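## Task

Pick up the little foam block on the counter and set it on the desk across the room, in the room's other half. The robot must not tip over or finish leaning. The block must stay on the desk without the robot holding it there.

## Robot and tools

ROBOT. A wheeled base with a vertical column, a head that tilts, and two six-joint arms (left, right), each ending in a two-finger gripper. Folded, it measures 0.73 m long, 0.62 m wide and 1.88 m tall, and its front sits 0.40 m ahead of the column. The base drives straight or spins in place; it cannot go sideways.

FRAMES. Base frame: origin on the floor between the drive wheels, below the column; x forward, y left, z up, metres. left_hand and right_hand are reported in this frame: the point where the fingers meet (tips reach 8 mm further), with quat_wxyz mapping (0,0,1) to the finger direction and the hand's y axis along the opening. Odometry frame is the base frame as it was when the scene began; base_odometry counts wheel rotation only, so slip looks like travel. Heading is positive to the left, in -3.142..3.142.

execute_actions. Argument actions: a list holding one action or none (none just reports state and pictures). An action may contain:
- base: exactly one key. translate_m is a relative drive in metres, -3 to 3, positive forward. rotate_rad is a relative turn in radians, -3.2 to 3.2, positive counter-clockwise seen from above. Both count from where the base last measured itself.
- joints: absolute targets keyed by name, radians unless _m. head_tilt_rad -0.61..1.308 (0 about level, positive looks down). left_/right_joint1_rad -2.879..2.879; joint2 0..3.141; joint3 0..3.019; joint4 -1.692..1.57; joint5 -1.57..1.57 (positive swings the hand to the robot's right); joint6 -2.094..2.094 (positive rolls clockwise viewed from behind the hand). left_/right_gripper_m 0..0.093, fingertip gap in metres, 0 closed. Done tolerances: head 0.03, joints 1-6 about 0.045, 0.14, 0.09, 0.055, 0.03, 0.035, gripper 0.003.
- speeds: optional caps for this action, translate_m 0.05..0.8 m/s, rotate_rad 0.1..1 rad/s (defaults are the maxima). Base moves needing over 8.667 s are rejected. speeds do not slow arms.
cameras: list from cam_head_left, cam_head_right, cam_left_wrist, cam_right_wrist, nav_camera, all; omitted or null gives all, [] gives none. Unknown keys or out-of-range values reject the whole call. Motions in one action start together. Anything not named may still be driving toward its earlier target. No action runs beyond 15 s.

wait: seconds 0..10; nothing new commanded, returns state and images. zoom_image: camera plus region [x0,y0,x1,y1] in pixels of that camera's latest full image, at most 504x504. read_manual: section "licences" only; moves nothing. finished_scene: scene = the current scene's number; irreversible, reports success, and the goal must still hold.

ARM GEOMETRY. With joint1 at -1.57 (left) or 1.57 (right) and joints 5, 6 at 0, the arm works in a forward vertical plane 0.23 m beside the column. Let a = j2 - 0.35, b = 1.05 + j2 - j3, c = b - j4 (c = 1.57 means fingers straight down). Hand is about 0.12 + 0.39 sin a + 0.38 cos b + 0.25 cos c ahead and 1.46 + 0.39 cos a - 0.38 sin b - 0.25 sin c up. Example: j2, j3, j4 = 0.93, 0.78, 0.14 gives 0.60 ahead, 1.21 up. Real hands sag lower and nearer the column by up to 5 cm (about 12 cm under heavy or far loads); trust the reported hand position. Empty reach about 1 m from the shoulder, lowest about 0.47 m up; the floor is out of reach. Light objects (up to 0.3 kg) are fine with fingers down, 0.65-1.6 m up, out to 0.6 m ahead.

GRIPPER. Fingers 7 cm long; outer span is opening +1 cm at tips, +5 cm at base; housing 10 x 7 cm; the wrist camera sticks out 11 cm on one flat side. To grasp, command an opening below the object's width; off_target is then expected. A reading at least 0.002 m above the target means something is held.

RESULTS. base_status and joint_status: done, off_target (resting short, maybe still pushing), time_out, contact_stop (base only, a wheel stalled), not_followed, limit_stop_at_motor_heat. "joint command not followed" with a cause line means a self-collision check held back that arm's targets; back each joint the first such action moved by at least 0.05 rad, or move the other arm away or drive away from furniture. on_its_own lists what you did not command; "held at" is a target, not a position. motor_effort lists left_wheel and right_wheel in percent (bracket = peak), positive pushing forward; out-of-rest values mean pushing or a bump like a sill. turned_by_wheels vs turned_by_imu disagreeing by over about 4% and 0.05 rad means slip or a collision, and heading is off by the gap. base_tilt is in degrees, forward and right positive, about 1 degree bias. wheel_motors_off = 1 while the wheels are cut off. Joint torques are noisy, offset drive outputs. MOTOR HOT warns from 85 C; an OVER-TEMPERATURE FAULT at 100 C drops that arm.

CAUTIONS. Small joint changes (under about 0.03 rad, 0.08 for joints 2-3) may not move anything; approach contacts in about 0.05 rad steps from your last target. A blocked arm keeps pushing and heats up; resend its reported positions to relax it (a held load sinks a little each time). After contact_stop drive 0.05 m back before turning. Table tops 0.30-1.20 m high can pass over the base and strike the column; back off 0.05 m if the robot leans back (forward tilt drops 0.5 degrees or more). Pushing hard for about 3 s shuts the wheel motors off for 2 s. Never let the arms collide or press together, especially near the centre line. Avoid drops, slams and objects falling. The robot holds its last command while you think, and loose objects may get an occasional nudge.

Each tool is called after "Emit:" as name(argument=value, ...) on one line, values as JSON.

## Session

Emit:
execute_actions(actions=[])

Scene clock: 0.00 s.
Joint torques (N m, as the arm reports them, + toward a larger angle): no reading
base_odometry: x=+0.000 y=+0.000 heading=+0.000 (m, m, rad; odometry frame)
turned_by_wheels: +0.000 (rad since the last result)
turned_by_imu: +0.000 (rad since the last result)
base_tilt: forward=+0.5 right=+0.0 (deg)
base_status: not commanded
joint_positions: head_tilt_rad=+0.887 left_joint1_rad=-1.569 left_joint2_rad=+0.887 left_joint3_rad=+0.438 left_joint4_rad=-0.979 left_joint5_rad=+0.015 left_joint6_rad=-0.077 left_gripper_m=+0.094 right_joint1_rad=+1.565 right_joint2_rad=+0.871 right_joint3_rad=+0.376 right_joint4_rad=-0.963 right_joint5_rad=-0.039 right_joint6_rad=+0.085 right_gripper_m=+0.095
joint_status: not commanded
wheel_motors_off: 0
motor_effort: left_wheel=+4 right_wheel=+2 (%)
left_hand: x=+0.1574 y=+0.2224 z=+1.2533 quat_wxyz=(+0.437, +0.039, -0.899, -0.011) (m; base frame)
right_hand: x=+0.1300 y=-0.2198 z=+1.2615 quat_wxyz=(+0.451, -0.049, -0.891, +0.003) (m; base frame)
pictures: cam_head_left, cam_head_right, cam_left_wrist, cam_right_wrist, nav_camera
camera_calibration (this result's frames):
cam_head_left: T_world_to_cam=[[0.014849, -0.993275, -0.114826, 0.229045], [-0.819976, 0.0536222, -0.569881, 0.931065], [0.572206, 0.102617, -0.813665, 1.15218], [0, 0, 0, 1]] pos_world=[0.100768, 0.059346, 1.49438]
cam_head_right: T_world_to_cam=[[0.0269387, -0.994238, -0.103757, 0.110002], [-0.812311, 0.0387206, -0.581938, 0.953226], [0.582602, 0.0999595, -0.806587, 1.14995], [0, 0, 0, 1]] pos_world=[0.101391, -0.0424896, 1.49366]
cam_left_wrist: T_world_to_cam=[[0.0544396, -0.997009, -0.0548652, 0.285107], [-0.0423659, -0.0572035, 0.997463, -1.22772], [-0.997618, -0.0519771, -0.0453533, 0.343204], [0, 0, 0, 1]] pos_world=[0.274853, 0.231864, 1.25581]
cam_right_wrist: T_world_to_cam=[[-0.0763724, -0.99555, 0.0551962, -0.276174], [-0.00891957, 0.0560378, 0.998389, -1.24469], [-0.997039, 0.075757, -0.0131596, 0.286522], [0, 0, 0, 1]] pos_world=[0.25348, -0.226902, 1.2617]
Images, in order (width x height): cam_head_left 672x504, cam_head_right 672x504, cam_left_wrist 616x616, cam_right_wrist 616x616, nav_camera 672x504.

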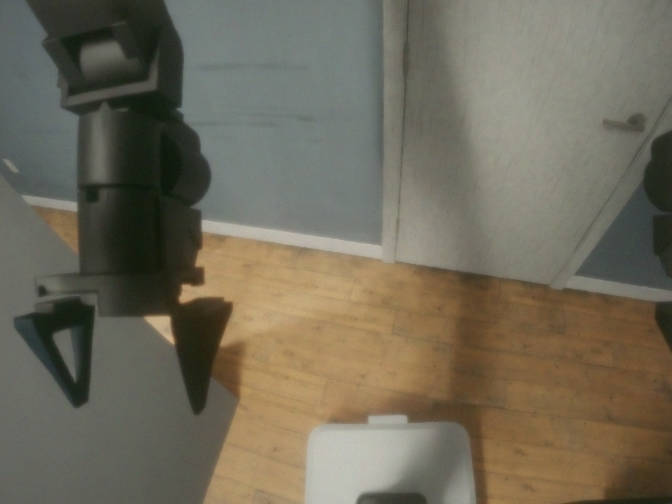

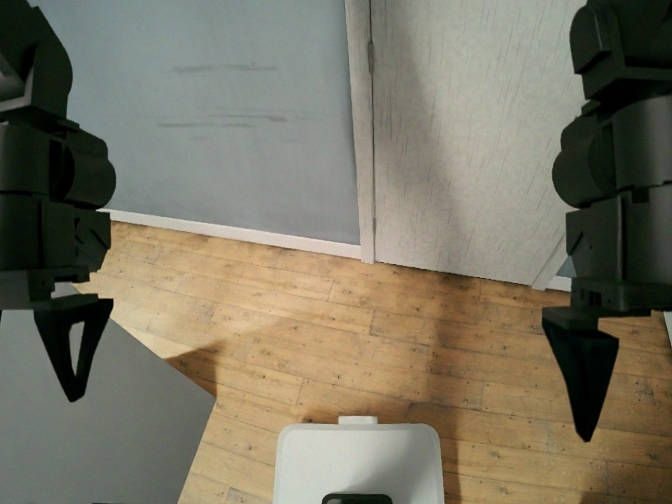

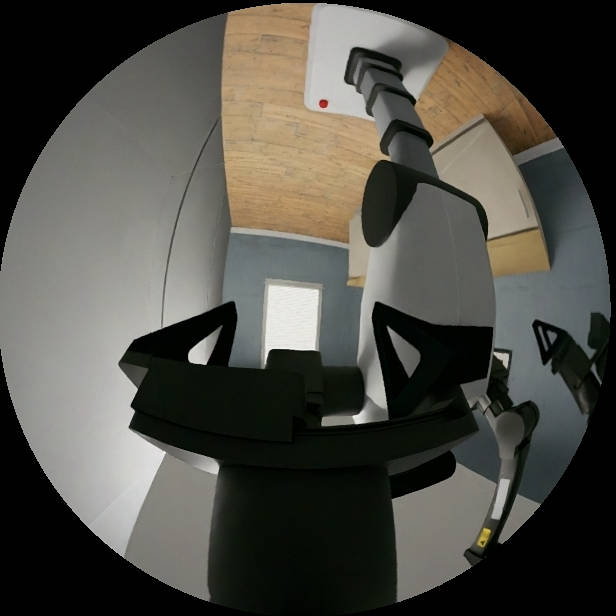

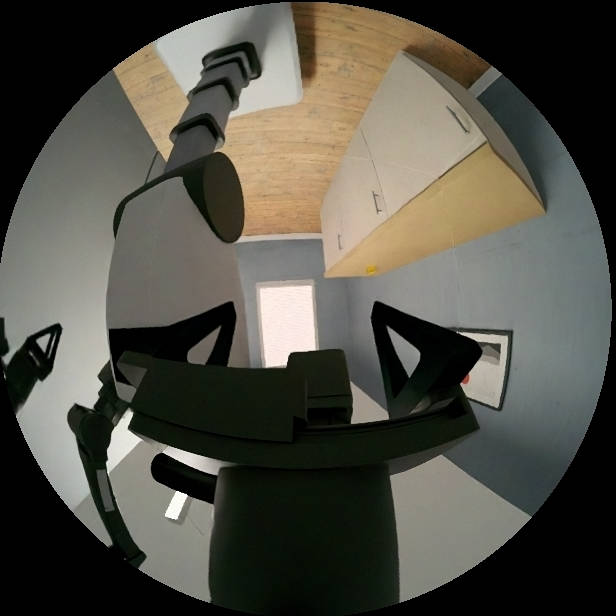

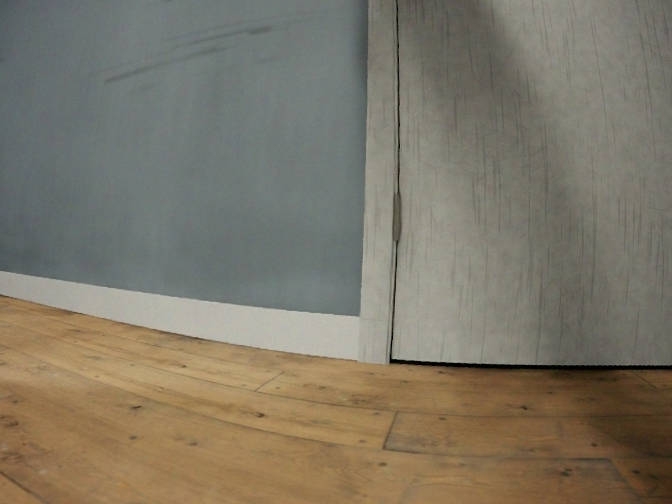

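Emit:
execute_actions(actions=[{"base": {"translate_m": -1.05}, "joints": {"head_tilt_rad": 0.9}}])

Scene clock: 57.07 s.
Joint torques (N m, as the arm reports them, + toward a larger angle): left_arm=[ 0.43 -7.58 -0.53 -1.26 -0.09  0.14] | right_arm=[ 1.6  -6.64 -1.2  -1.01  0.13 -0.06]
base_odometry: x=-1.050 y=+0.000 heading=+0.000 (m, m, rad; odometry frame)
turned_by_wheels: +0.000 (rad since the last result)
turned_by_imu: +0.002 (rad since the last result)
base_tilt: forward=+0.4 right=-0.1 (deg)
base_status: done
joint_positions: head_tilt_rad=+0.902 left_joint1_rad=-1.569 left_joint2_rad=+0.886 left_joint3_rad=+0.435 left_joint4_rad=-0.979 left_joint5_rad=+0.015 left_joint6_rad=-0.077 left_gripper_m=+0.094 right_joint1_rad=+1.565 right_joint2_rad=+0.871 right_joint3_rad=+0.372 right_joint4_rad=-0.963 right_joint5_rad=-0.039 right_joint6_rad=+0.085 right_gripper_m=+0.095
joint_status: all done
wheel_motors_off: 0
motor_effort: left_wheel=+1(54) right_wheel=+2(52) (%)
left_hand: x=+0.1559 y=+0.2224 z=+1.2538 quat_wxyz=(+0.438, +0.039, -0.898, -0.011) (m; base frame)
right_hand: x=+0.1280 y=-0.2198 z=+1.2622 quat_wxyz=(+0.452, -0.049, -0.891, +0.003) (m; base frame)
pictures: cam_head_left, cam_head_right, cam_left_wrist, cam_right_wrist, nav_camera
camera_calibration (this result's frames):
cam_head_left: T_world_to_cam=[[0.0131396, -0.993275, -0.115035, 0.229451], [-0.828361, 0.0536222, -0.557623, 0.912606], [0.560041, 0.102617, -0.822085, 1.16575], [0, 0, 0, 1]] pos_world=[0.100083, 0.059346, 1.49363]
cam_head_right: T_world_to_cam=[[0.0253926, -0.994238, -0.104146, 0.110678], [-0.820876, 0.0387206, -0.569792, 0.934949], [0.570541, 0.0999595, -0.815163, 1.16376], [0, 0, 0, 1]] pos_world=[0.100696, -0.0424896, 1.4929]
cam_left_wrist: T_world_to_cam=[[0.0542981, -0.997008, -0.0550074, 0.285418], [-0.0397019, -0.0572007, 0.997573, -1.22885], [-0.997735, -0.0519824, -0.042689, 0.338362], [0, 0, 0, 1]] pos_world=[0.273311, 0.231861, 1.25601]
cam_right_wrist: T_world_to_cam=[[-0.0761788, -0.99555, 0.055477, -0.276738], [-0.00510997, 0.0560278, 0.998416, -1.24595], [-0.997081, 0.0757747, -0.00935536, 0.279733], [0, 0, 0, 1]] pos_world=[0.251468, -0.226895, 1.26195]
Images, in order (width x height): cam_head_left 672x504, cam_head_right 672x504, cam_left_wrist 616x616, cam_right_wrist 616x616, nav_camera 672x504.

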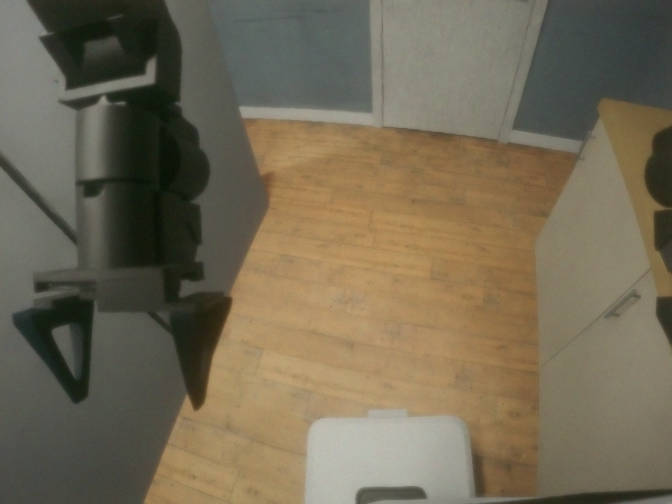

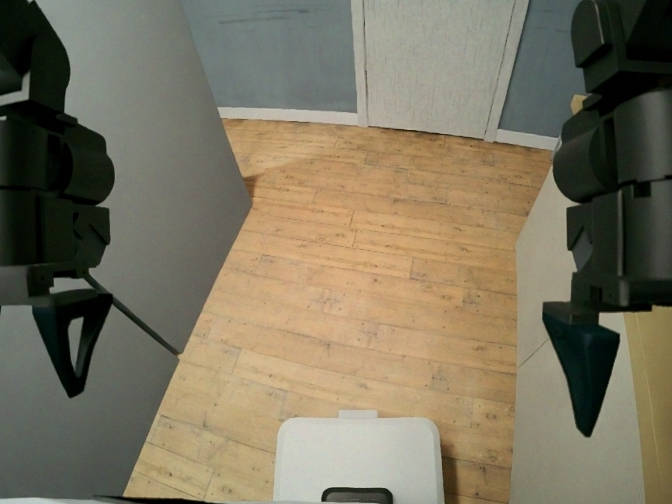

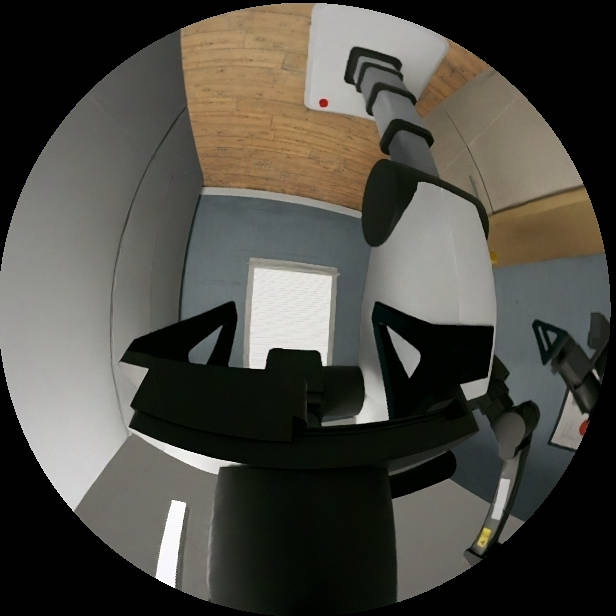

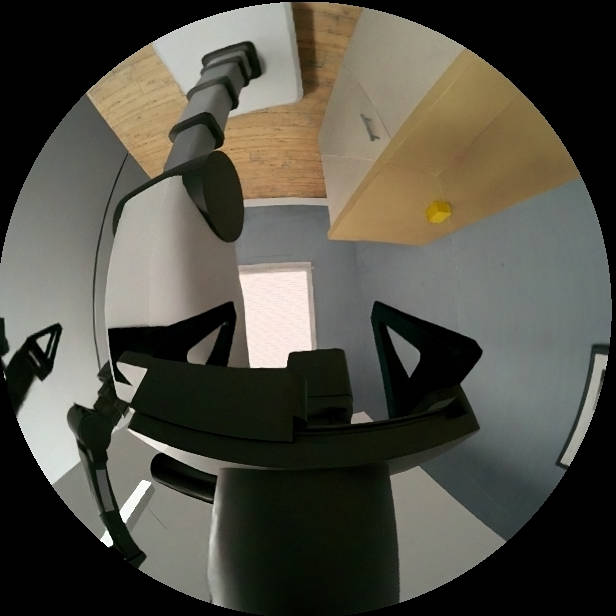

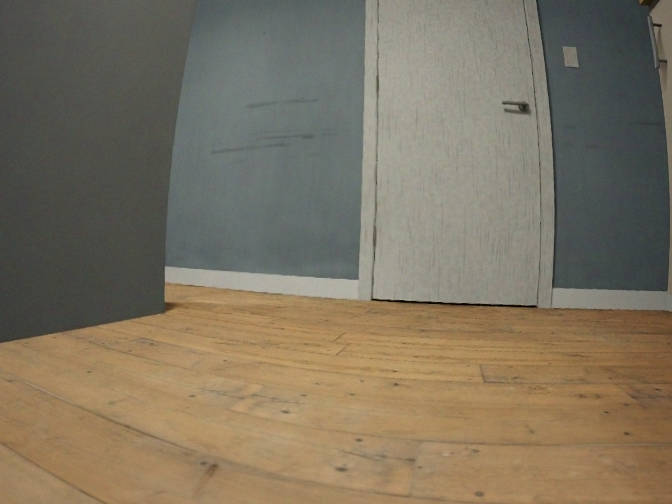

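Emit:
execute_actions(actions=[{"base": {"rotate_rad": -1.74}, "joints": {"head_tilt_rad": 0.8, "right_joint1_rad": 1.57, "right_joint2_rad": 1.45, "right_joint3_rad": 1.6, "right_joint4_rad": -0.65, "right_joint5_rad": 0, "right_joint6_rad": 0, "right_gripper_m": 0.093}}], cameras=["cam_head_left", "cam_head_right", "cam_right_wrist", "nav_camera"])

Scene clock: 85.47 s.
Joint torques (N m, as the arm reports them, + toward a larger angle): left_arm=[ 0.64 -7.1  -0.78 -1.26 -0.1   0.13] | right_arm=[  1.88 -22.25   5.52   0.92   0.18  -0.16]
base_odometry: x=-1.050 y=+0.000 heading=-1.740 (m, m, rad; odometry frame)
turned_by_wheels: -1.740 (rad since the last result)
turned_by_imu: -1.725 (rad since the last result)
base_tilt: forward=+0.3 right=+0.0 (deg)
base_status: done
joint_positions: head_tilt_rad=+0.816 left_joint1_rad=-1.569 left_joint2_rad=+0.886 left_joint3_rad=+0.438 left_joint4_rad=-0.979 left_joint5_rad=+0.015 left_joint6_rad=-0.077 left_gripper_m=+0.094 right_joint1_rad=+1.564 right_joint2_rad=+1.449 right_joint3_rad=+1.598 right_joint4_rad=-0.654 right_joint5_rad=-0.001 right_joint6_rad=+0.009 right_gripper_m=+0.093
joint_status: all done
wheel_motors_off: 0
motor_effort: left_wheel=+3(53) right_wheel=-1(38) (%)
left_hand: x=+0.1573 y=+0.2224 z=+1.2534 quat_wxyz=(+0.437, +0.039, -0.899, -0.011) (m; base frame)
right_hand: x=+0.7098 y=-0.2296 z=+1.0853 quat_wxyz=(-0.009, -0.006, -1.000, +0.002) (m; base frame)
pictures: cam_head_left, cam_head_right, cam_right_wrist, nav_camera
camera_calibration (this result's frames):
cam_head_left: T_world_to_cam=[[0.0229894, -0.993275, -0.113477, 0.22656], [-0.777306, 0.0536222, -0.626833, 1.01664], [0.628703, 0.102617, -0.770846, 1.08341], [0, 0, 0, 1]] pos_world=[0.103888, 0.059346, 1.49811]
cam_head_right: T_world_to_cam=[[0.03426, -0.994238, -0.101575, 0.106275], [-0.768802, 0.0387206, -0.638314, 1.03787], [0.638569, 0.0999595, -0.763045, 1.08009], [0, 0, 0, 1]] pos_world=[0.104561, -0.0424896, 1.49744]
cam_right_wrist: T_world_to_cam=[[-0.0122843, -0.999819, 0.0145505, -0.234367], [-0.822677, 0.0183771, 0.568211, -0.0272266], [-0.568376, -0.0049903, -0.822754, 1.4189], [0, 0, 0, 1]] pos_world=[0.781191, -0.226743, 1.18629]
Images, in order (width x height): cam_head_left 672x504, cam_head_right 672x504, cam_right_wrist 616x616, nav_camera 672x504.

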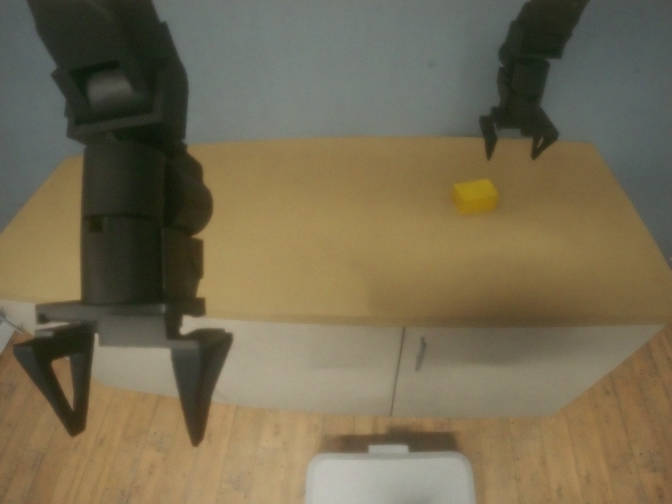

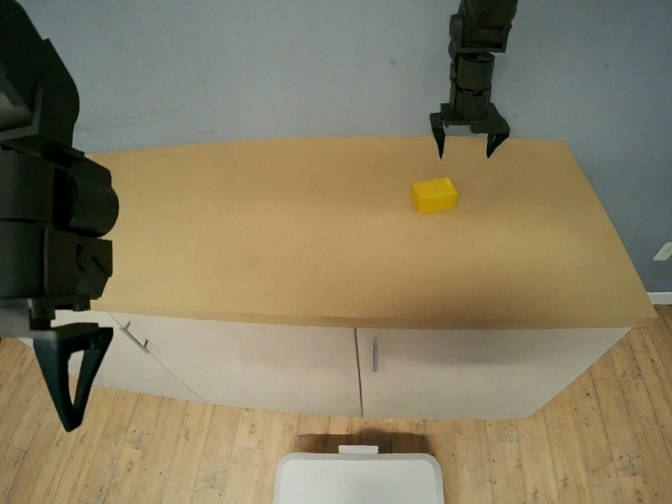

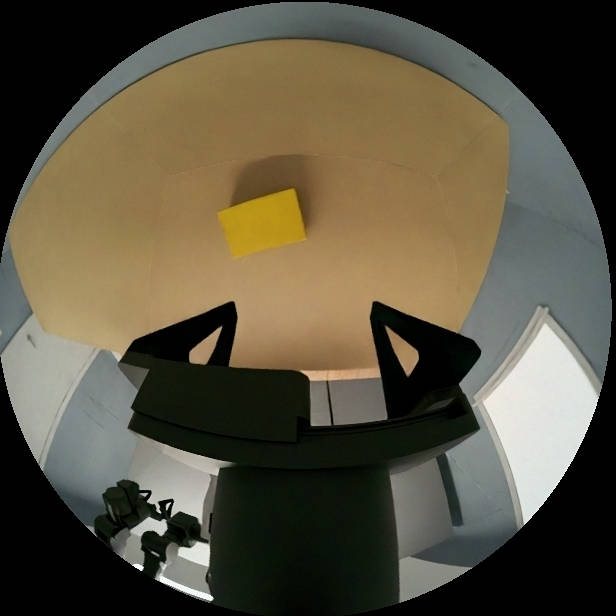

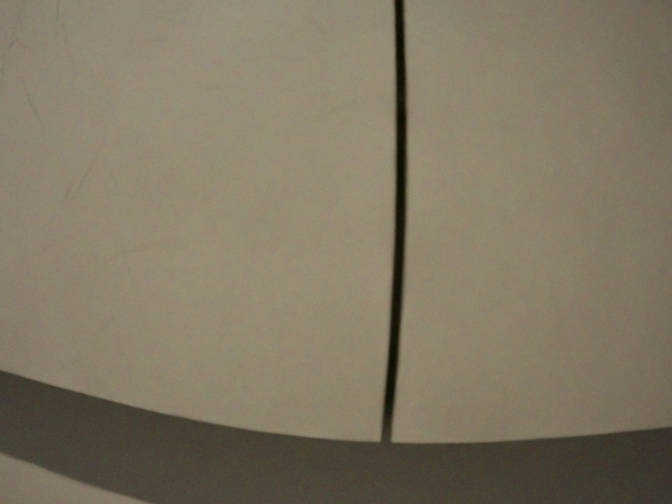

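Emit:
zoom_image(camera="cam_right_wrist", region=[190, 150, 358, 290])

Emit:
zoom_image(camera="cam_head_right", region=[380, 150, 500, 240])

Region (190, 150, 358, 290) of cam_right_wrist's 616x616 image, scaled by 3.000, with more detail than that image has.

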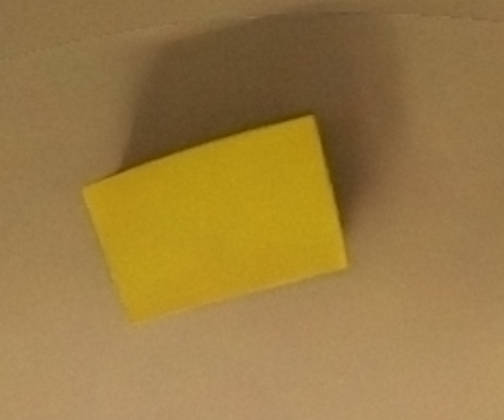

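Region (380, 150, 500, 240) of cam_head_right's 672x504 image, scaled by 4.200, with more detail than that image has; it fills the top 378 rows of this view, and the rest is white.

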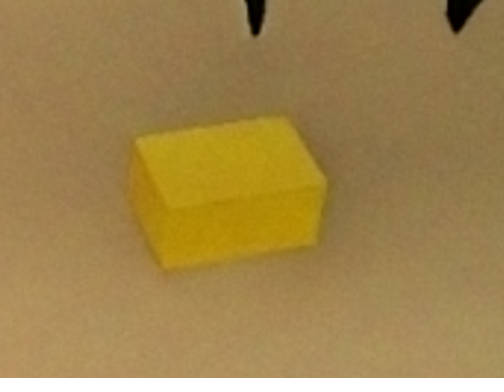

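Emit:
execute_actions(actions=[{"base": {"rotate_rad": 0.058}, "joints": {"right_joint1_rad": 1.57, "right_joint2_rad": 1.65, "right_joint3_rad": 1.814, "right_joint4_rad": -0.669, "right_joint5_rad": 0, "right_joint6_rad": 1.425}}], cameras=["cam_head_left", "cam_head_right", "cam_right_wrist"])

Scene clock: 116.13 s.
Joint torques (N m, as the arm reports them, + toward a larger angle): left_arm=[ 0.55 -7.44 -0.77 -1.26 -0.09  0.16] | right_arm=[  0.91 -23.46   6.99   0.42   0.26   0.04]
base_odometry: x=-1.050 y=+0.000 heading=-1.682 (m, m, rad; odometry frame)
turned_by_wheels: +0.057 (rad since the last result)
turned_by_imu: +0.059 (rad since the last result)
base_tilt: forward=+0.2 right=+0.0 (deg)
base_status: done
joint_positions: head_tilt_rad=+0.816 left_joint1_rad=-1.569 left_joint2_rad=+0.886 left_joint3_rad=+0.437 left_joint4_rad=-0.979 left_joint5_rad=+0.015 left_joint6_rad=-0.077 left_gripper_m=+0.094 right_joint1_rad=+1.575 right_joint2_rad=+1.650 right_joint3_rad=+1.792 right_joint4_rad=-0.661 right_joint5_rad=-0.001 right_joint6_rad=+1.415 right_gripper_m=+0.093
joint_status: all done
wheel_motors_off: 0
motor_effort: left_wheel=-3(24) right_wheel=+4(25) (%)
left_hand: x=+0.1571 y=+0.2224 z=+1.2535 quat_wxyz=(+0.437, +0.039, -0.899, -0.011) (m; base frame)
right_hand: x=+0.7317 y=-0.2224 z=+1.0111 quat_wxyz=(+0.000, -0.649, -0.761, -0.003) (m; base frame)
pictures: cam_head_left, cam_head_right, cam_right_wrist
camera_calibration (this result's frames):
cam_head_left: T_world_to_cam=[[0.022991, -0.993275, -0.113477, 0.22656], [-0.777297, 0.0536222, -0.626845, 1.01665], [0.628714, 0.102617, -0.770836, 1.0834], [0, 0, 0, 1]] pos_world=[0.103888, 0.059346, 1.49812]
cam_head_right: T_world_to_cam=[[0.0342614, -0.994238, -0.101574, 0.106274], [-0.768793, 0.0387206, -0.638325, 1.03789], [0.63858, 0.0999595, -0.763036, 1.08008], [0, 0, 0, 1]] pos_world=[0.104561, -0.0424896, 1.49744]
cam_right_wrist: T_world_to_cam=[[-0.987573, -0.157071, 0.0052186, 0.684728], [-0.124187, 0.800308, 0.586587, -0.322993], [-0.0963125, 0.57865, -0.809869, 1.14167], [0, 0, 0, 1]] pos_world=[0.746064, -0.29458, 1.11049]
Images, in order (width x height): cam_head_left 672x504, cam_head_right 672x504, cam_right_wrist 616x616.

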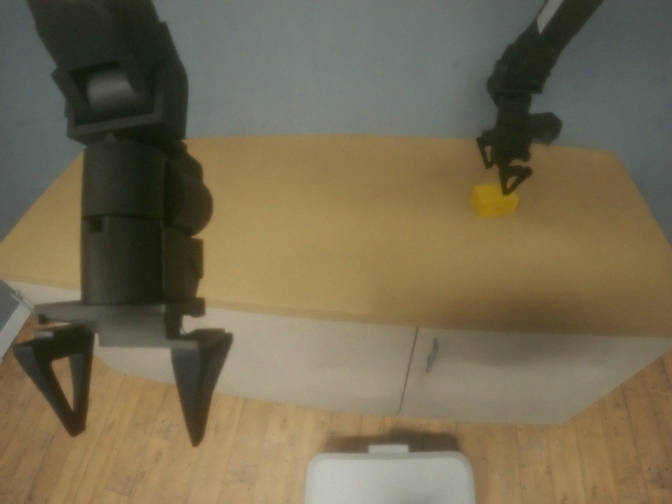

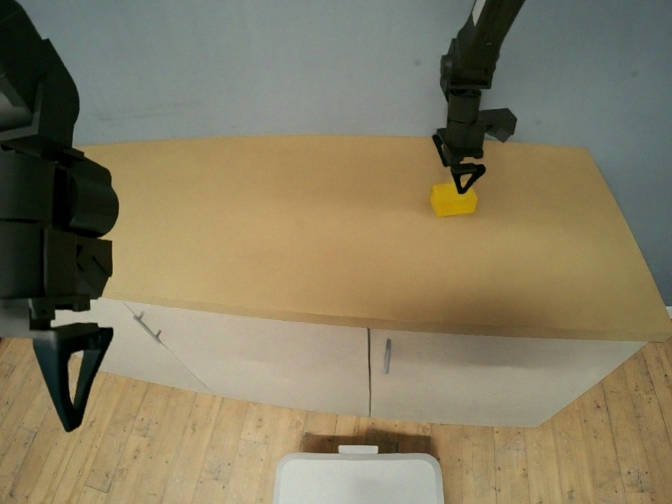

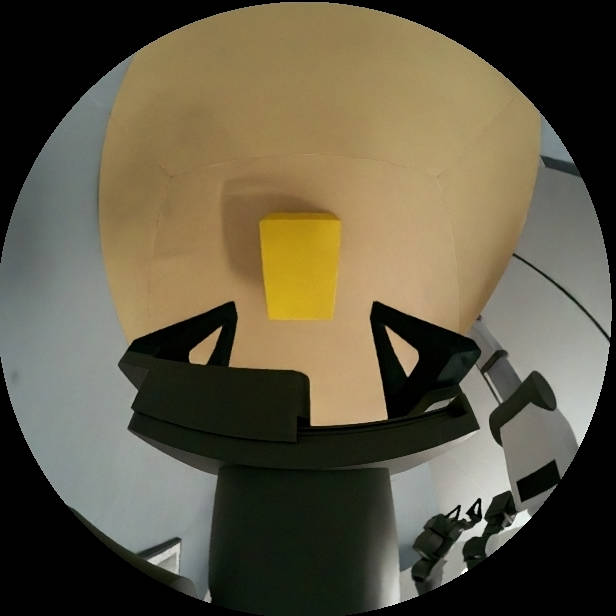

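Emit:
execute_actions(actions=[], cameras=["cam_right_wrist", "cam_head_right"])

Scene clock: 140.80 s.
Joint torques (N m, as the arm reports them, + toward a larger angle): left_arm=[ 0.75 -7.55 -0.82 -1.3  -0.08  0.15] | right_arm=[  0.94 -23.56   7.01   0.37   0.26   0.04]
base_odometry: x=-1.050 y=+0.000 heading=-1.682 (m, m, rad; odometry frame)
turned_by_wheels: +0.000 (rad since the last result)
turned_by_imu: +0.001 (rad since the last result)
base_tilt: forward=+0.4 right=+0.1 (deg)
base_status: done
joint_positions: head_tilt_rad=+0.816 left_joint1_rad=-1.569 left_joint2_rad=+0.886 left_joint3_rad=+0.437 left_joint4_rad=-0.979 left_joint5_rad=+0.015 left_joint6_rad=-0.077 left_gripper_m=+0.094 right_joint1_rad=+1.575 right_joint2_rad=+1.650 right_joint3_rad=+1.792 right_joint4_rad=-0.661 right_joint5_rad=-0.001 right_joint6_rad=+1.415 right_gripper_m=+0.093
joint_status: all done
wheel_motors_off: 0
motor_effort: left_wheel=-4(24) right_wheel=+3(25) (%)
left_hand: x=+0.1571 y=+0.2224 z=+1.2535 quat_wxyz=(+0.437, +0.039, -0.899, -0.011) (m; base frame)
right_hand: x=+0.7317 y=-0.2224 z=+1.0111 quat_wxyz=(+0.000, -0.649, -0.761, -0.003) (m; base frame)
pictures: cam_head_right, cam_right_wrist
camera_calibration (this result's frames):
cam_head_right: T_world_to_cam=[[0.0342615, -0.994238, -0.101574, 0.106274], [-0.768792, 0.0387206, -0.638325, 1.03789], [0.63858, 0.0999595, -0.763036, 1.08008], [0, 0, 0, 1]] pos_world=[0.104562, -0.0424896, 1.49744]
cam_right_wrist: T_world_to_cam=[[-0.987573, -0.157071, 0.0052186, 0.684728], [-0.124187, 0.800308, 0.586587, -0.322993], [-0.0963125, 0.57865, -0.809869, 1.14167], [0, 0, 0, 1]] pos_world=[0.746064, -0.29458, 1.11049]
Images, in order (width x height): cam_head_right 672x504, cam_right_wrist 616x616.

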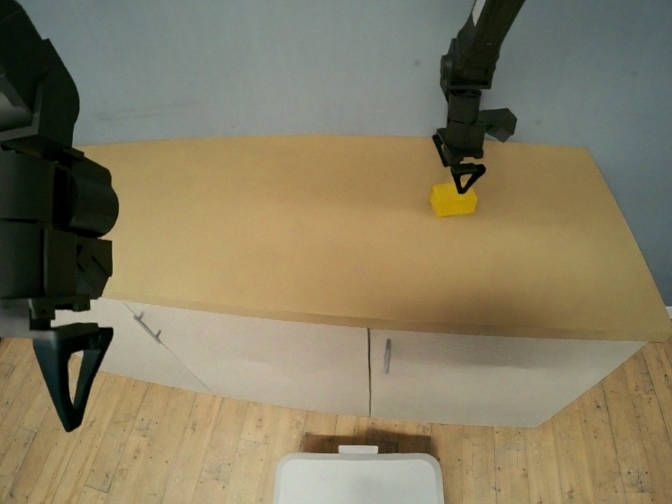

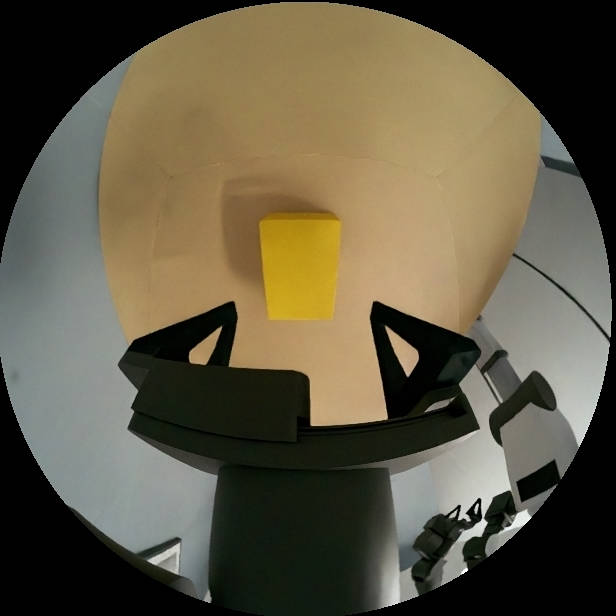

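Emit:
execute_actions(actions=[{"joints": {"right_joint2_rad": 1.74, "right_joint3_rad": 1.885, "right_joint4_rad": -0.652}}], cameras=["cam_right_wrist"])

Scene clock: 162.40 s.
Joint torques (N m, as the arm reports them, + toward a larger angle): left_arm=[ 0.48 -7.21 -0.7  -1.27 -0.1   0.17] | right_arm=[  0.87 -22.87   6.65   0.96   0.26   0.04]
base_odometry: x=-1.050 y=+0.000 heading=-1.682 (m, m, rad; odometry frame)
turned_by_wheels: +0.000 (rad since the last result)
turned_by_imu: +0.001 (rad since the last result)
base_tilt: forward=+0.2 right=-0.1 (deg)
base_status: not commanded
joint_positions: head_tilt_rad=+0.816 left_joint1_rad=-1.569 left_joint2_rad=+0.886 left_joint3_rad=+0.437 left_joint4_rad=-0.979 left_joint5_rad=+0.015 left_joint6_rad=-0.077 left_gripper_m=+0.094 right_joint1_rad=+1.575 right_joint2_rad=+1.724 right_joint3_rad=+1.869 right_joint4_rad=-0.660 right_joint5_rad=-0.001 right_joint6_rad=+1.415 right_gripper_m=+0.093
joint_status: all done
wheel_motors_off: 0
motor_effort: left_wheel=-5(6) right_wheel=+6(7) (%)
left_hand: x=+0.1571 y=+0.2224 z=+1.2535 quat_wxyz=(+0.437, +0.039, -0.899, -0.011) (m; base frame)
right_hand: x=+0.7402 y=-0.2222 z=+0.9843 quat_wxyz=(-0.002, -0.649, -0.761, -0.004) (m; base frame)
pictures: cam_right_wrist
camera_calibration (this result's frames):
cam_right_wrist: T_world_to_cam=[[-0.98759, -0.157055, 0.000696262, 0.697732], [-0.126858, 0.800304, 0.586021, -0.303747], [-0.0925946, 0.578659, -0.810296, 1.11834], [0, 0, 0, 1]] pos_world=[0.754092, -0.294466, 1.0837]
Images, in order (width x height): cam_right_wrist 616x616.

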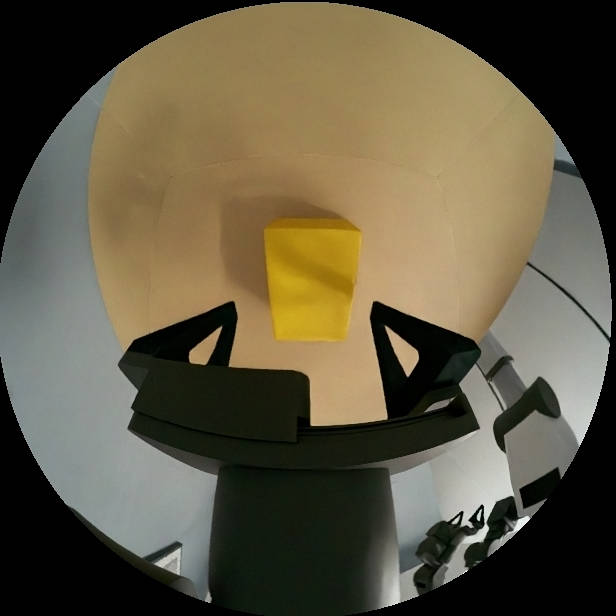

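Emit:
execute_actions(actions=[{"joints": {"right_joint2_rad": 1.81, "right_joint3_rad": 1.927, "right_joint4_rad": -0.622}}], cameras=["cam_right_wrist"])

Scene clock: 171.97 s.
Joint torques (N m, as the arm reports them, + toward a larger angle): left_arm=[ 0.72 -7.39 -0.64 -1.33 -0.11  0.13] | right_arm=[  0.95 -22.55   6.53   1.09   0.25   0.03]
base_odometry: x=-1.050 y=+0.000 heading=-1.682 (m, m, rad; odometry frame)
turned_by_wheels: +0.000 (rad since the last result)
turned_by_imu: +0.001 (rad since the last result)
base_tilt: forward=+0.5 right=+0.0 (deg)
base_status: not commanded
joint_positions: head_tilt_rad=+0.816 left_joint1_rad=-1.569 left_joint2_rad=+0.886 left_joint3_rad=+0.437 left_joint4_rad=-0.979 left_joint5_rad=+0.015 left_joint6_rad=-0.077 left_gripper_m=+0.094 right_joint1_rad=+1.575 right_joint2_rad=+1.795 right_joint3_rad=+1.908 right_joint4_rad=-0.633 right_joint5_rad=-0.001 right_joint6_rad=+1.415 right_gripper_m=+0.093
joint_status: all done
wheel_motors_off: 0
motor_effort: left_wheel=-6(6) right_wheel=+6(8) (%)
left_hand: x=+0.1571 y=+0.2224 z=+1.2535 quat_wxyz=(+0.437, +0.039, -0.899, -0.011) (m; base frame)
right_hand: x=+0.7337 y=-0.2221 z=+0.9498 quat_wxyz=(+0.000, -0.649, -0.761, -0.003) (m; base frame)
pictures: cam_right_wrist
camera_calibration (this result's frames):
cam_right_wrist: T_world_to_cam=[[-0.987571, -0.157073, 0.00559546, 0.686644], [-0.123965, 0.800308, 0.586634, -0.287182], [-0.0966222, 0.578649, -0.809833, 1.09227], [0, 0, 0, 1]] pos_world=[0.748047, -0.294352, 1.04918]
Images, in order (width x height): cam_right_wrist 616x616.

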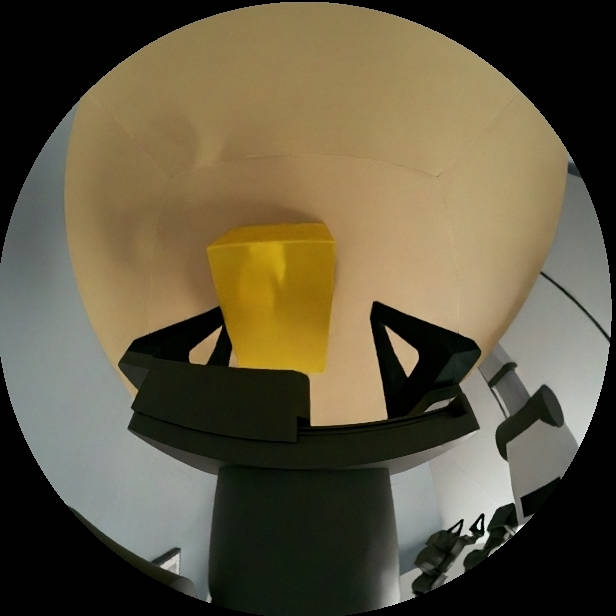

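Emit:
execute_actions(actions=[{"joints": {"right_joint2_rad": 1.835, "right_joint3_rad": 1.945, "right_joint4_rad": -0.615}}], cameras=["cam_right_wrist", "cam_head_right"])

Scene clock: 186.33 s.
Joint torques (N m, as the arm reports them, + toward a larger angle): left_arm=[ 0.42 -7.52 -0.87 -1.27 -0.1   0.12] | right_arm=[  0.96 -21.53   7.06   1.2    0.25   0.03]
base_odometry: x=-1.050 y=+0.000 heading=-1.682 (m, m, rad; odometry frame)
turned_by_wheels: +0.000 (rad since the last result)
turned_by_imu: +0.001 (rad since the last result)
base_tilt: forward=+0.4 right=+0.0 (deg)
base_status: not commanded
joint_positions: head_tilt_rad=+0.816 left_joint1_rad=-1.569 left_joint2_rad=+0.886 left_joint3_rad=+0.437 left_joint4_rad=-0.979 left_joint5_rad=+0.015 left_joint6_rad=-0.077 left_gripper_m=+0.094 right_joint1_rad=+1.575 right_joint2_rad=+1.809 right_joint3_rad=+1.919 right_joint4_rad=-0.628 right_joint5_rad=-0.001 right_joint6_rad=+1.415 right_gripper_m=+0.093
joint_status: all done
wheel_motors_off: 0
motor_effort: left_wheel=-6(6) right_wheel=+6(8) (%)
left_hand: x=+0.1571 y=+0.2224 z=+1.2535 quat_wxyz=(+0.437, +0.039, -0.899, -0.011) (m; base frame)
right_hand: x=+0.7335 y=-0.2221 z=+0.9438 quat_wxyz=(+0.000, -0.649, -0.761, -0.003) (m; base frame)
pictures: cam_head_right, cam_right_wrist
camera_calibration (this result's frames):
cam_head_right: T_world_to_cam=[[0.0342632, -0.994238, -0.101574, 0.106273], [-0.768782, 0.0387206, -0.638338, 1.03791], [0.638593, 0.0999595, -0.763025, 1.08006], [0, 0, 0, 1]] pos_world=[0.104562, -0.0424896, 1.49744]
cam_right_wrist: T_world_to_cam=[[-0.987578, -0.157069, 0.00446488, 0.687585], [-0.124633, 0.800307, 0.586494, -0.283063], [-0.095693, 0.578652, -0.809941, 1.08678], [0, 0, 0, 1]] pos_world=[0.747761, -0.294331, 1.04317]
Images, in order (width x height): cam_head_right 672x504, cam_right_wrist 616x616.

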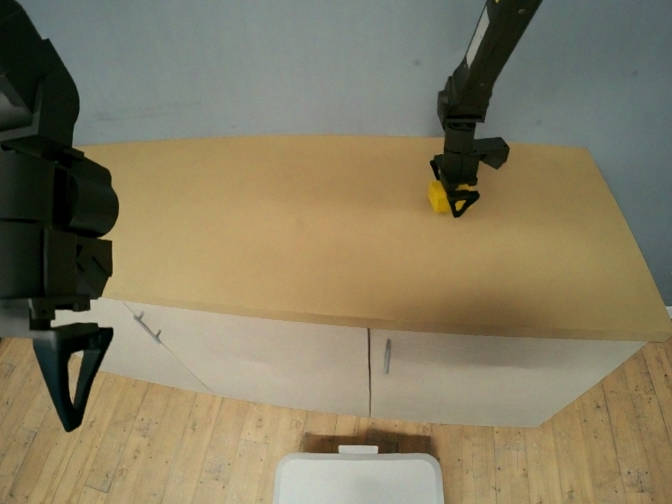

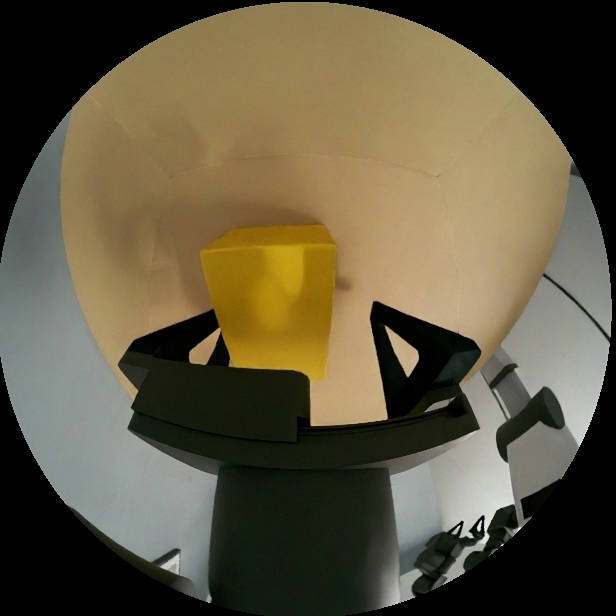

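Emit:
execute_actions(actions=[{"joints": {"right_gripper_m": 0.04}}], cameras=["cam_right_wrist"])

Scene clock: 192.90 s.
Joint torques (N m, as the arm reports them, + toward a larger angle): left_arm=[ 0.68 -7.34 -0.77 -1.21 -0.09  0.13] | right_arm=[  0.89 -21.6    7.15   1.19   0.25   0.03]
base_odometry: x=-1.050 y=+0.000 heading=-1.682 (m, m, rad; odometry frame)
turned_by_wheels: +0.000 (rad since the last result)
turned_by_imu: +0.001 (rad since the last result)
base_tilt: forward=+0.4 right=-0.1 (deg)
base_status: not commanded
joint_positions: head_tilt_rad=+0.816 left_joint1_rad=-1.569 left_joint2_rad=+0.886 left_joint3_rad=+0.437 left_joint4_rad=-0.979 left_joint5_rad=+0.015 left_joint6_rad=-0.077 left_gripper_m=+0.094 right_joint1_rad=+1.575 right_joint2_rad=+1.809 right_joint3_rad=+1.919 right_joint4_rad=-0.628 right_joint5_rad=-0.001 right_joint6_rad=+1.416 right_gripper_m=+0.058
joint_status: right_gripper_m off_target (ended at +0.058, target +0.040)
wheel_motors_off: 0
motor_effort: left_wheel=-6(6) right_wheel=+6(7) (%)
left_hand: x=+0.1571 y=+0.2224 z=+1.2535 quat_wxyz=(+0.437, +0.039, -0.899, -0.011) (m; base frame)
right_hand: x=+0.7335 y=-0.2221 z=+0.9438 quat_wxyz=(+0.000, -0.649, -0.760, -0.003) (m; base frame)
pictures: cam_right_wrist
camera_calibration (this result's frames):
cam_right_wrist: T_world_to_cam=[[-0.987637, -0.156692, 0.00446621, 0.687711], [-0.124326, 0.800354, 0.586495, -0.283279], [-0.0954736, 0.57869, -0.80994, 1.08663], [0, 0, 0, 1]] pos_world=[0.747734, -0.294337, 1.04317]
Images, in order (width x height): cam_right_wrist 616x616.

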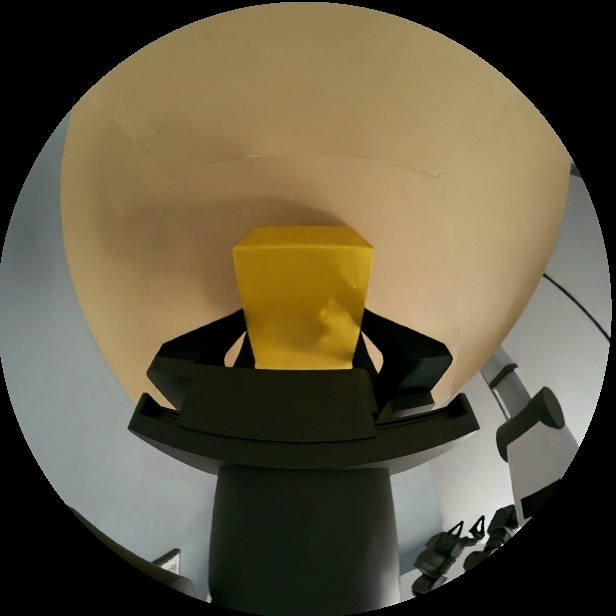

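Emit:
execute_actions(actions=[{"joints": {"right_joint2_rad": 1.55, "right_joint3_rad": 1.85, "right_joint4_rad": -0.66}}], cameras=["cam_right_wrist"])

Emit:
execute_actions(actions=[{"joints": {"right_joint2_rad": 0.9, "right_joint3_rad": 0.45, "right_joint4_rad": -0.5, "right_joint6_rad": 0.0, "head_tilt_rad": 0.5}, "base": {"rotate_rad": 1.35}}], cameras=["cam_right_wrist", "cam_head_right", "nav_camera"])

Scene clock: 208.67 s.
Joint torques (N m, as the arm reports them, + toward a larger angle): left_arm=[ 0.66 -7.38 -0.75 -1.24 -0.1   0.16] | right_arm=[  0.94 -23.69   6.89   0.84   0.25   0.01]
base_odometry: x=-1.050 y=+0.000 heading=-1.682 (m, m, rad; odometry frame)
turned_by_wheels: +0.000 (rad since the last result)
turned_by_imu: +0.001 (rad since the last result)
base_tilt: forward=+0.4 right=+0.1 (deg)
base_status: not commanded
joint_positions: head_tilt_rad=+0.816 left_joint1_rad=-1.569 left_joint2_rad=+0.886 left_joint3_rad=+0.437 left_joint4_rad=-0.979 left_joint5_rad=+0.015 left_joint6_rad=-0.077 left_gripper_m=+0.094 right_joint1_rad=+1.575 right_joint2_rad=+1.533 right_joint3_rad=+1.846 right_joint4_rad=-0.656 right_joint5_rad=-0.001 right_joint6_rad=+1.416 right_gripper_m=+0.058
joint_status: all done
wheel_motors_off: 0
motor_effort: left_wheel=-7(7) right_wheel=+6(7) (%)
left_hand: x=+0.1571 y=+0.2224 z=+1.2535 quat_wxyz=(+0.437, +0.039, -0.899, -0.011) (m; base frame)
right_hand: x=+0.8084 y=-0.2225 z=+1.1027 quat_wxyz=(-0.067, -0.647, -0.757, -0.060) (m; base frame)
pictures: cam_right_wrist
camera_calibration (this result's frames):
cam_right_wrist: T_world_to_cam=[[-0.973275, -0.155653, -0.16884, 0.940644], [-0.224444, 0.8003, 0.556008, -0.252307], [0.0485782, 0.579044, -0.813848, 1.11069], [0, 0, 0, 1]] pos_world=[0.804922, -0.294804, 1.20304]
Images, in order (width x height): cam_right_wrist 616x616.

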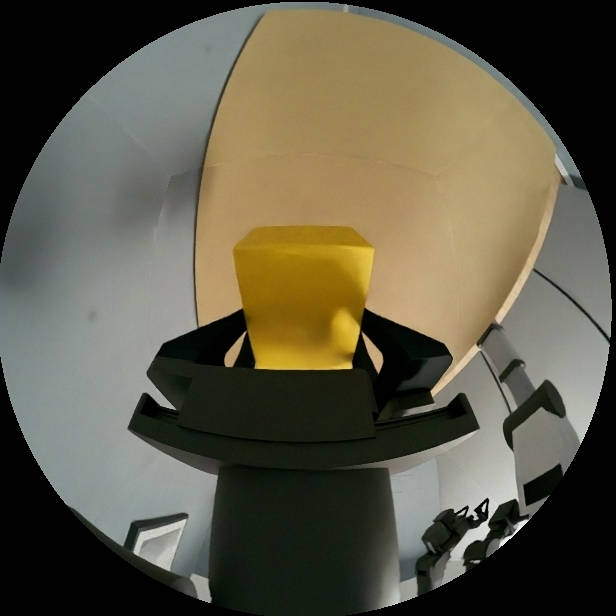

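Scene clock: 211.33 s.
Joint torques (N m, as the arm reports them, + toward a larger angle): left_arm=[ 0.66 -7.53 -0.71 -1.26 -0.1   0.13] | right_arm=[ 1.67 -9.47 -0.44 -0.12  0.17 -0.17]
base_odometry: x=-1.050 y=+0.000 heading=-0.333 (m, m, rad; odometry frame)
turned_by_wheels: +1.349 (rad since the last result)
turned_by_imu: +1.339 (rad since the last result)
base_tilt: forward=+0.4 right=-0.1 (deg)
base_status: done
joint_positions: head_tilt_rad=+0.518 left_joint1_rad=-1.569 left_joint2_rad=+0.886 left_joint3_rad=+0.438 left_joint4_rad=-0.979 left_joint5_rad=+0.015 left_joint6_rad=-0.077 left_gripper_m=+0.094 right_joint1_rad=+1.569 right_joint2_rad=+0.916 right_joint3_rad=+0.451 right_joint4_rad=-0.500 right_joint5_rad=-0.001 right_joint6_rad=+0.010 right_gripper_m=+0.058
joint_status: all done
wheel_motors_off: 0
motor_effort: left_wheel=-2(35) right_wheel=+3(42) (%)
left_hand: x=+0.1573 y=+0.2224 z=+1.2534 quat_wxyz=(+0.437, +0.039, -0.899, -0.011) (m; base frame)
right_hand: x=+0.2492 y=-0.2260 z=+1.1766 quat_wxyz=(+0.218, -0.005, -0.976, +0.001) (m; base frame)
pictures: cam_head_right, cam_right_wrist, nav_camera
camera_calibration (this result's frames):
cam_head_right: T_world_to_cam=[[0.0625488, -0.994238, -0.0870565, 0.0825026], [-0.547738, 0.0387206, -0.835754, 1.33087], [0.834309, 0.0999595, -0.54216, 0.730142], [0, 0, 0, 1]] pos_world=[0.114645, -0.0424896, 1.51532]
cam_right_wrist: T_world_to_cam=[[-0.00559605, -0.999887, 0.0139602, -0.238666], [-0.485507, 0.0149213, 0.874105, -0.902859], [-0.874215, -0.00188626, -0.485536, 0.912378], [0, 0, 0, 1]] pos_world=[0.357935, -0.223446, 1.23552]
Images, in order (width x height): cam_head_right 672x504, cam_right_wrist 616x616, nav_camera 672x504.

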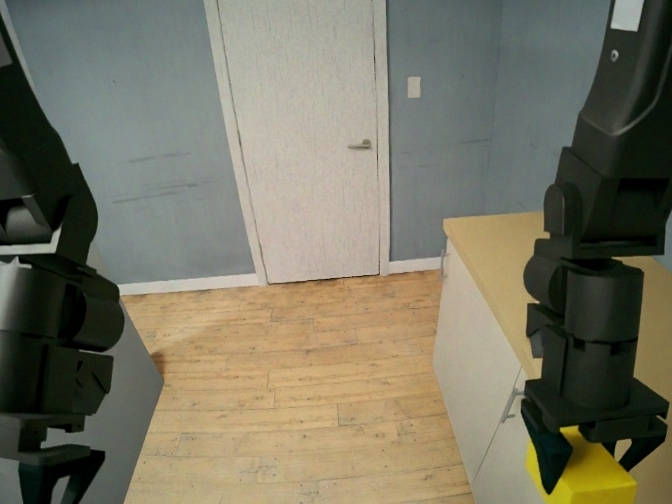

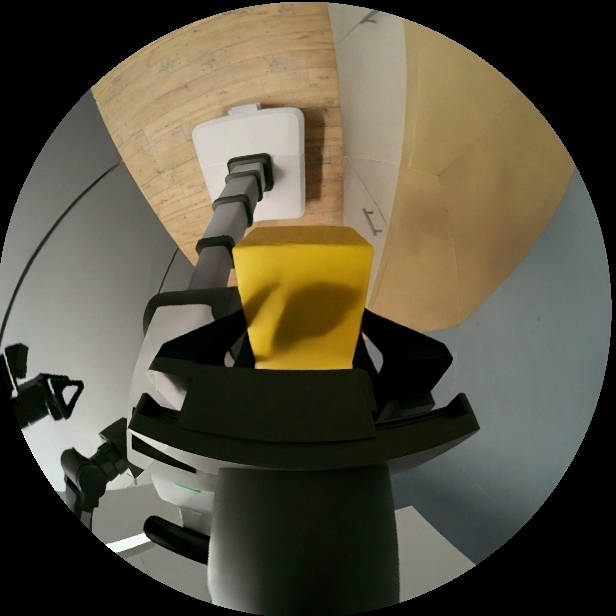

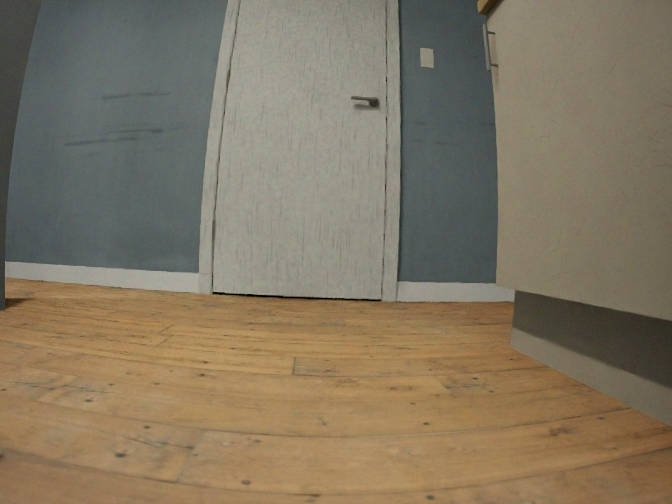

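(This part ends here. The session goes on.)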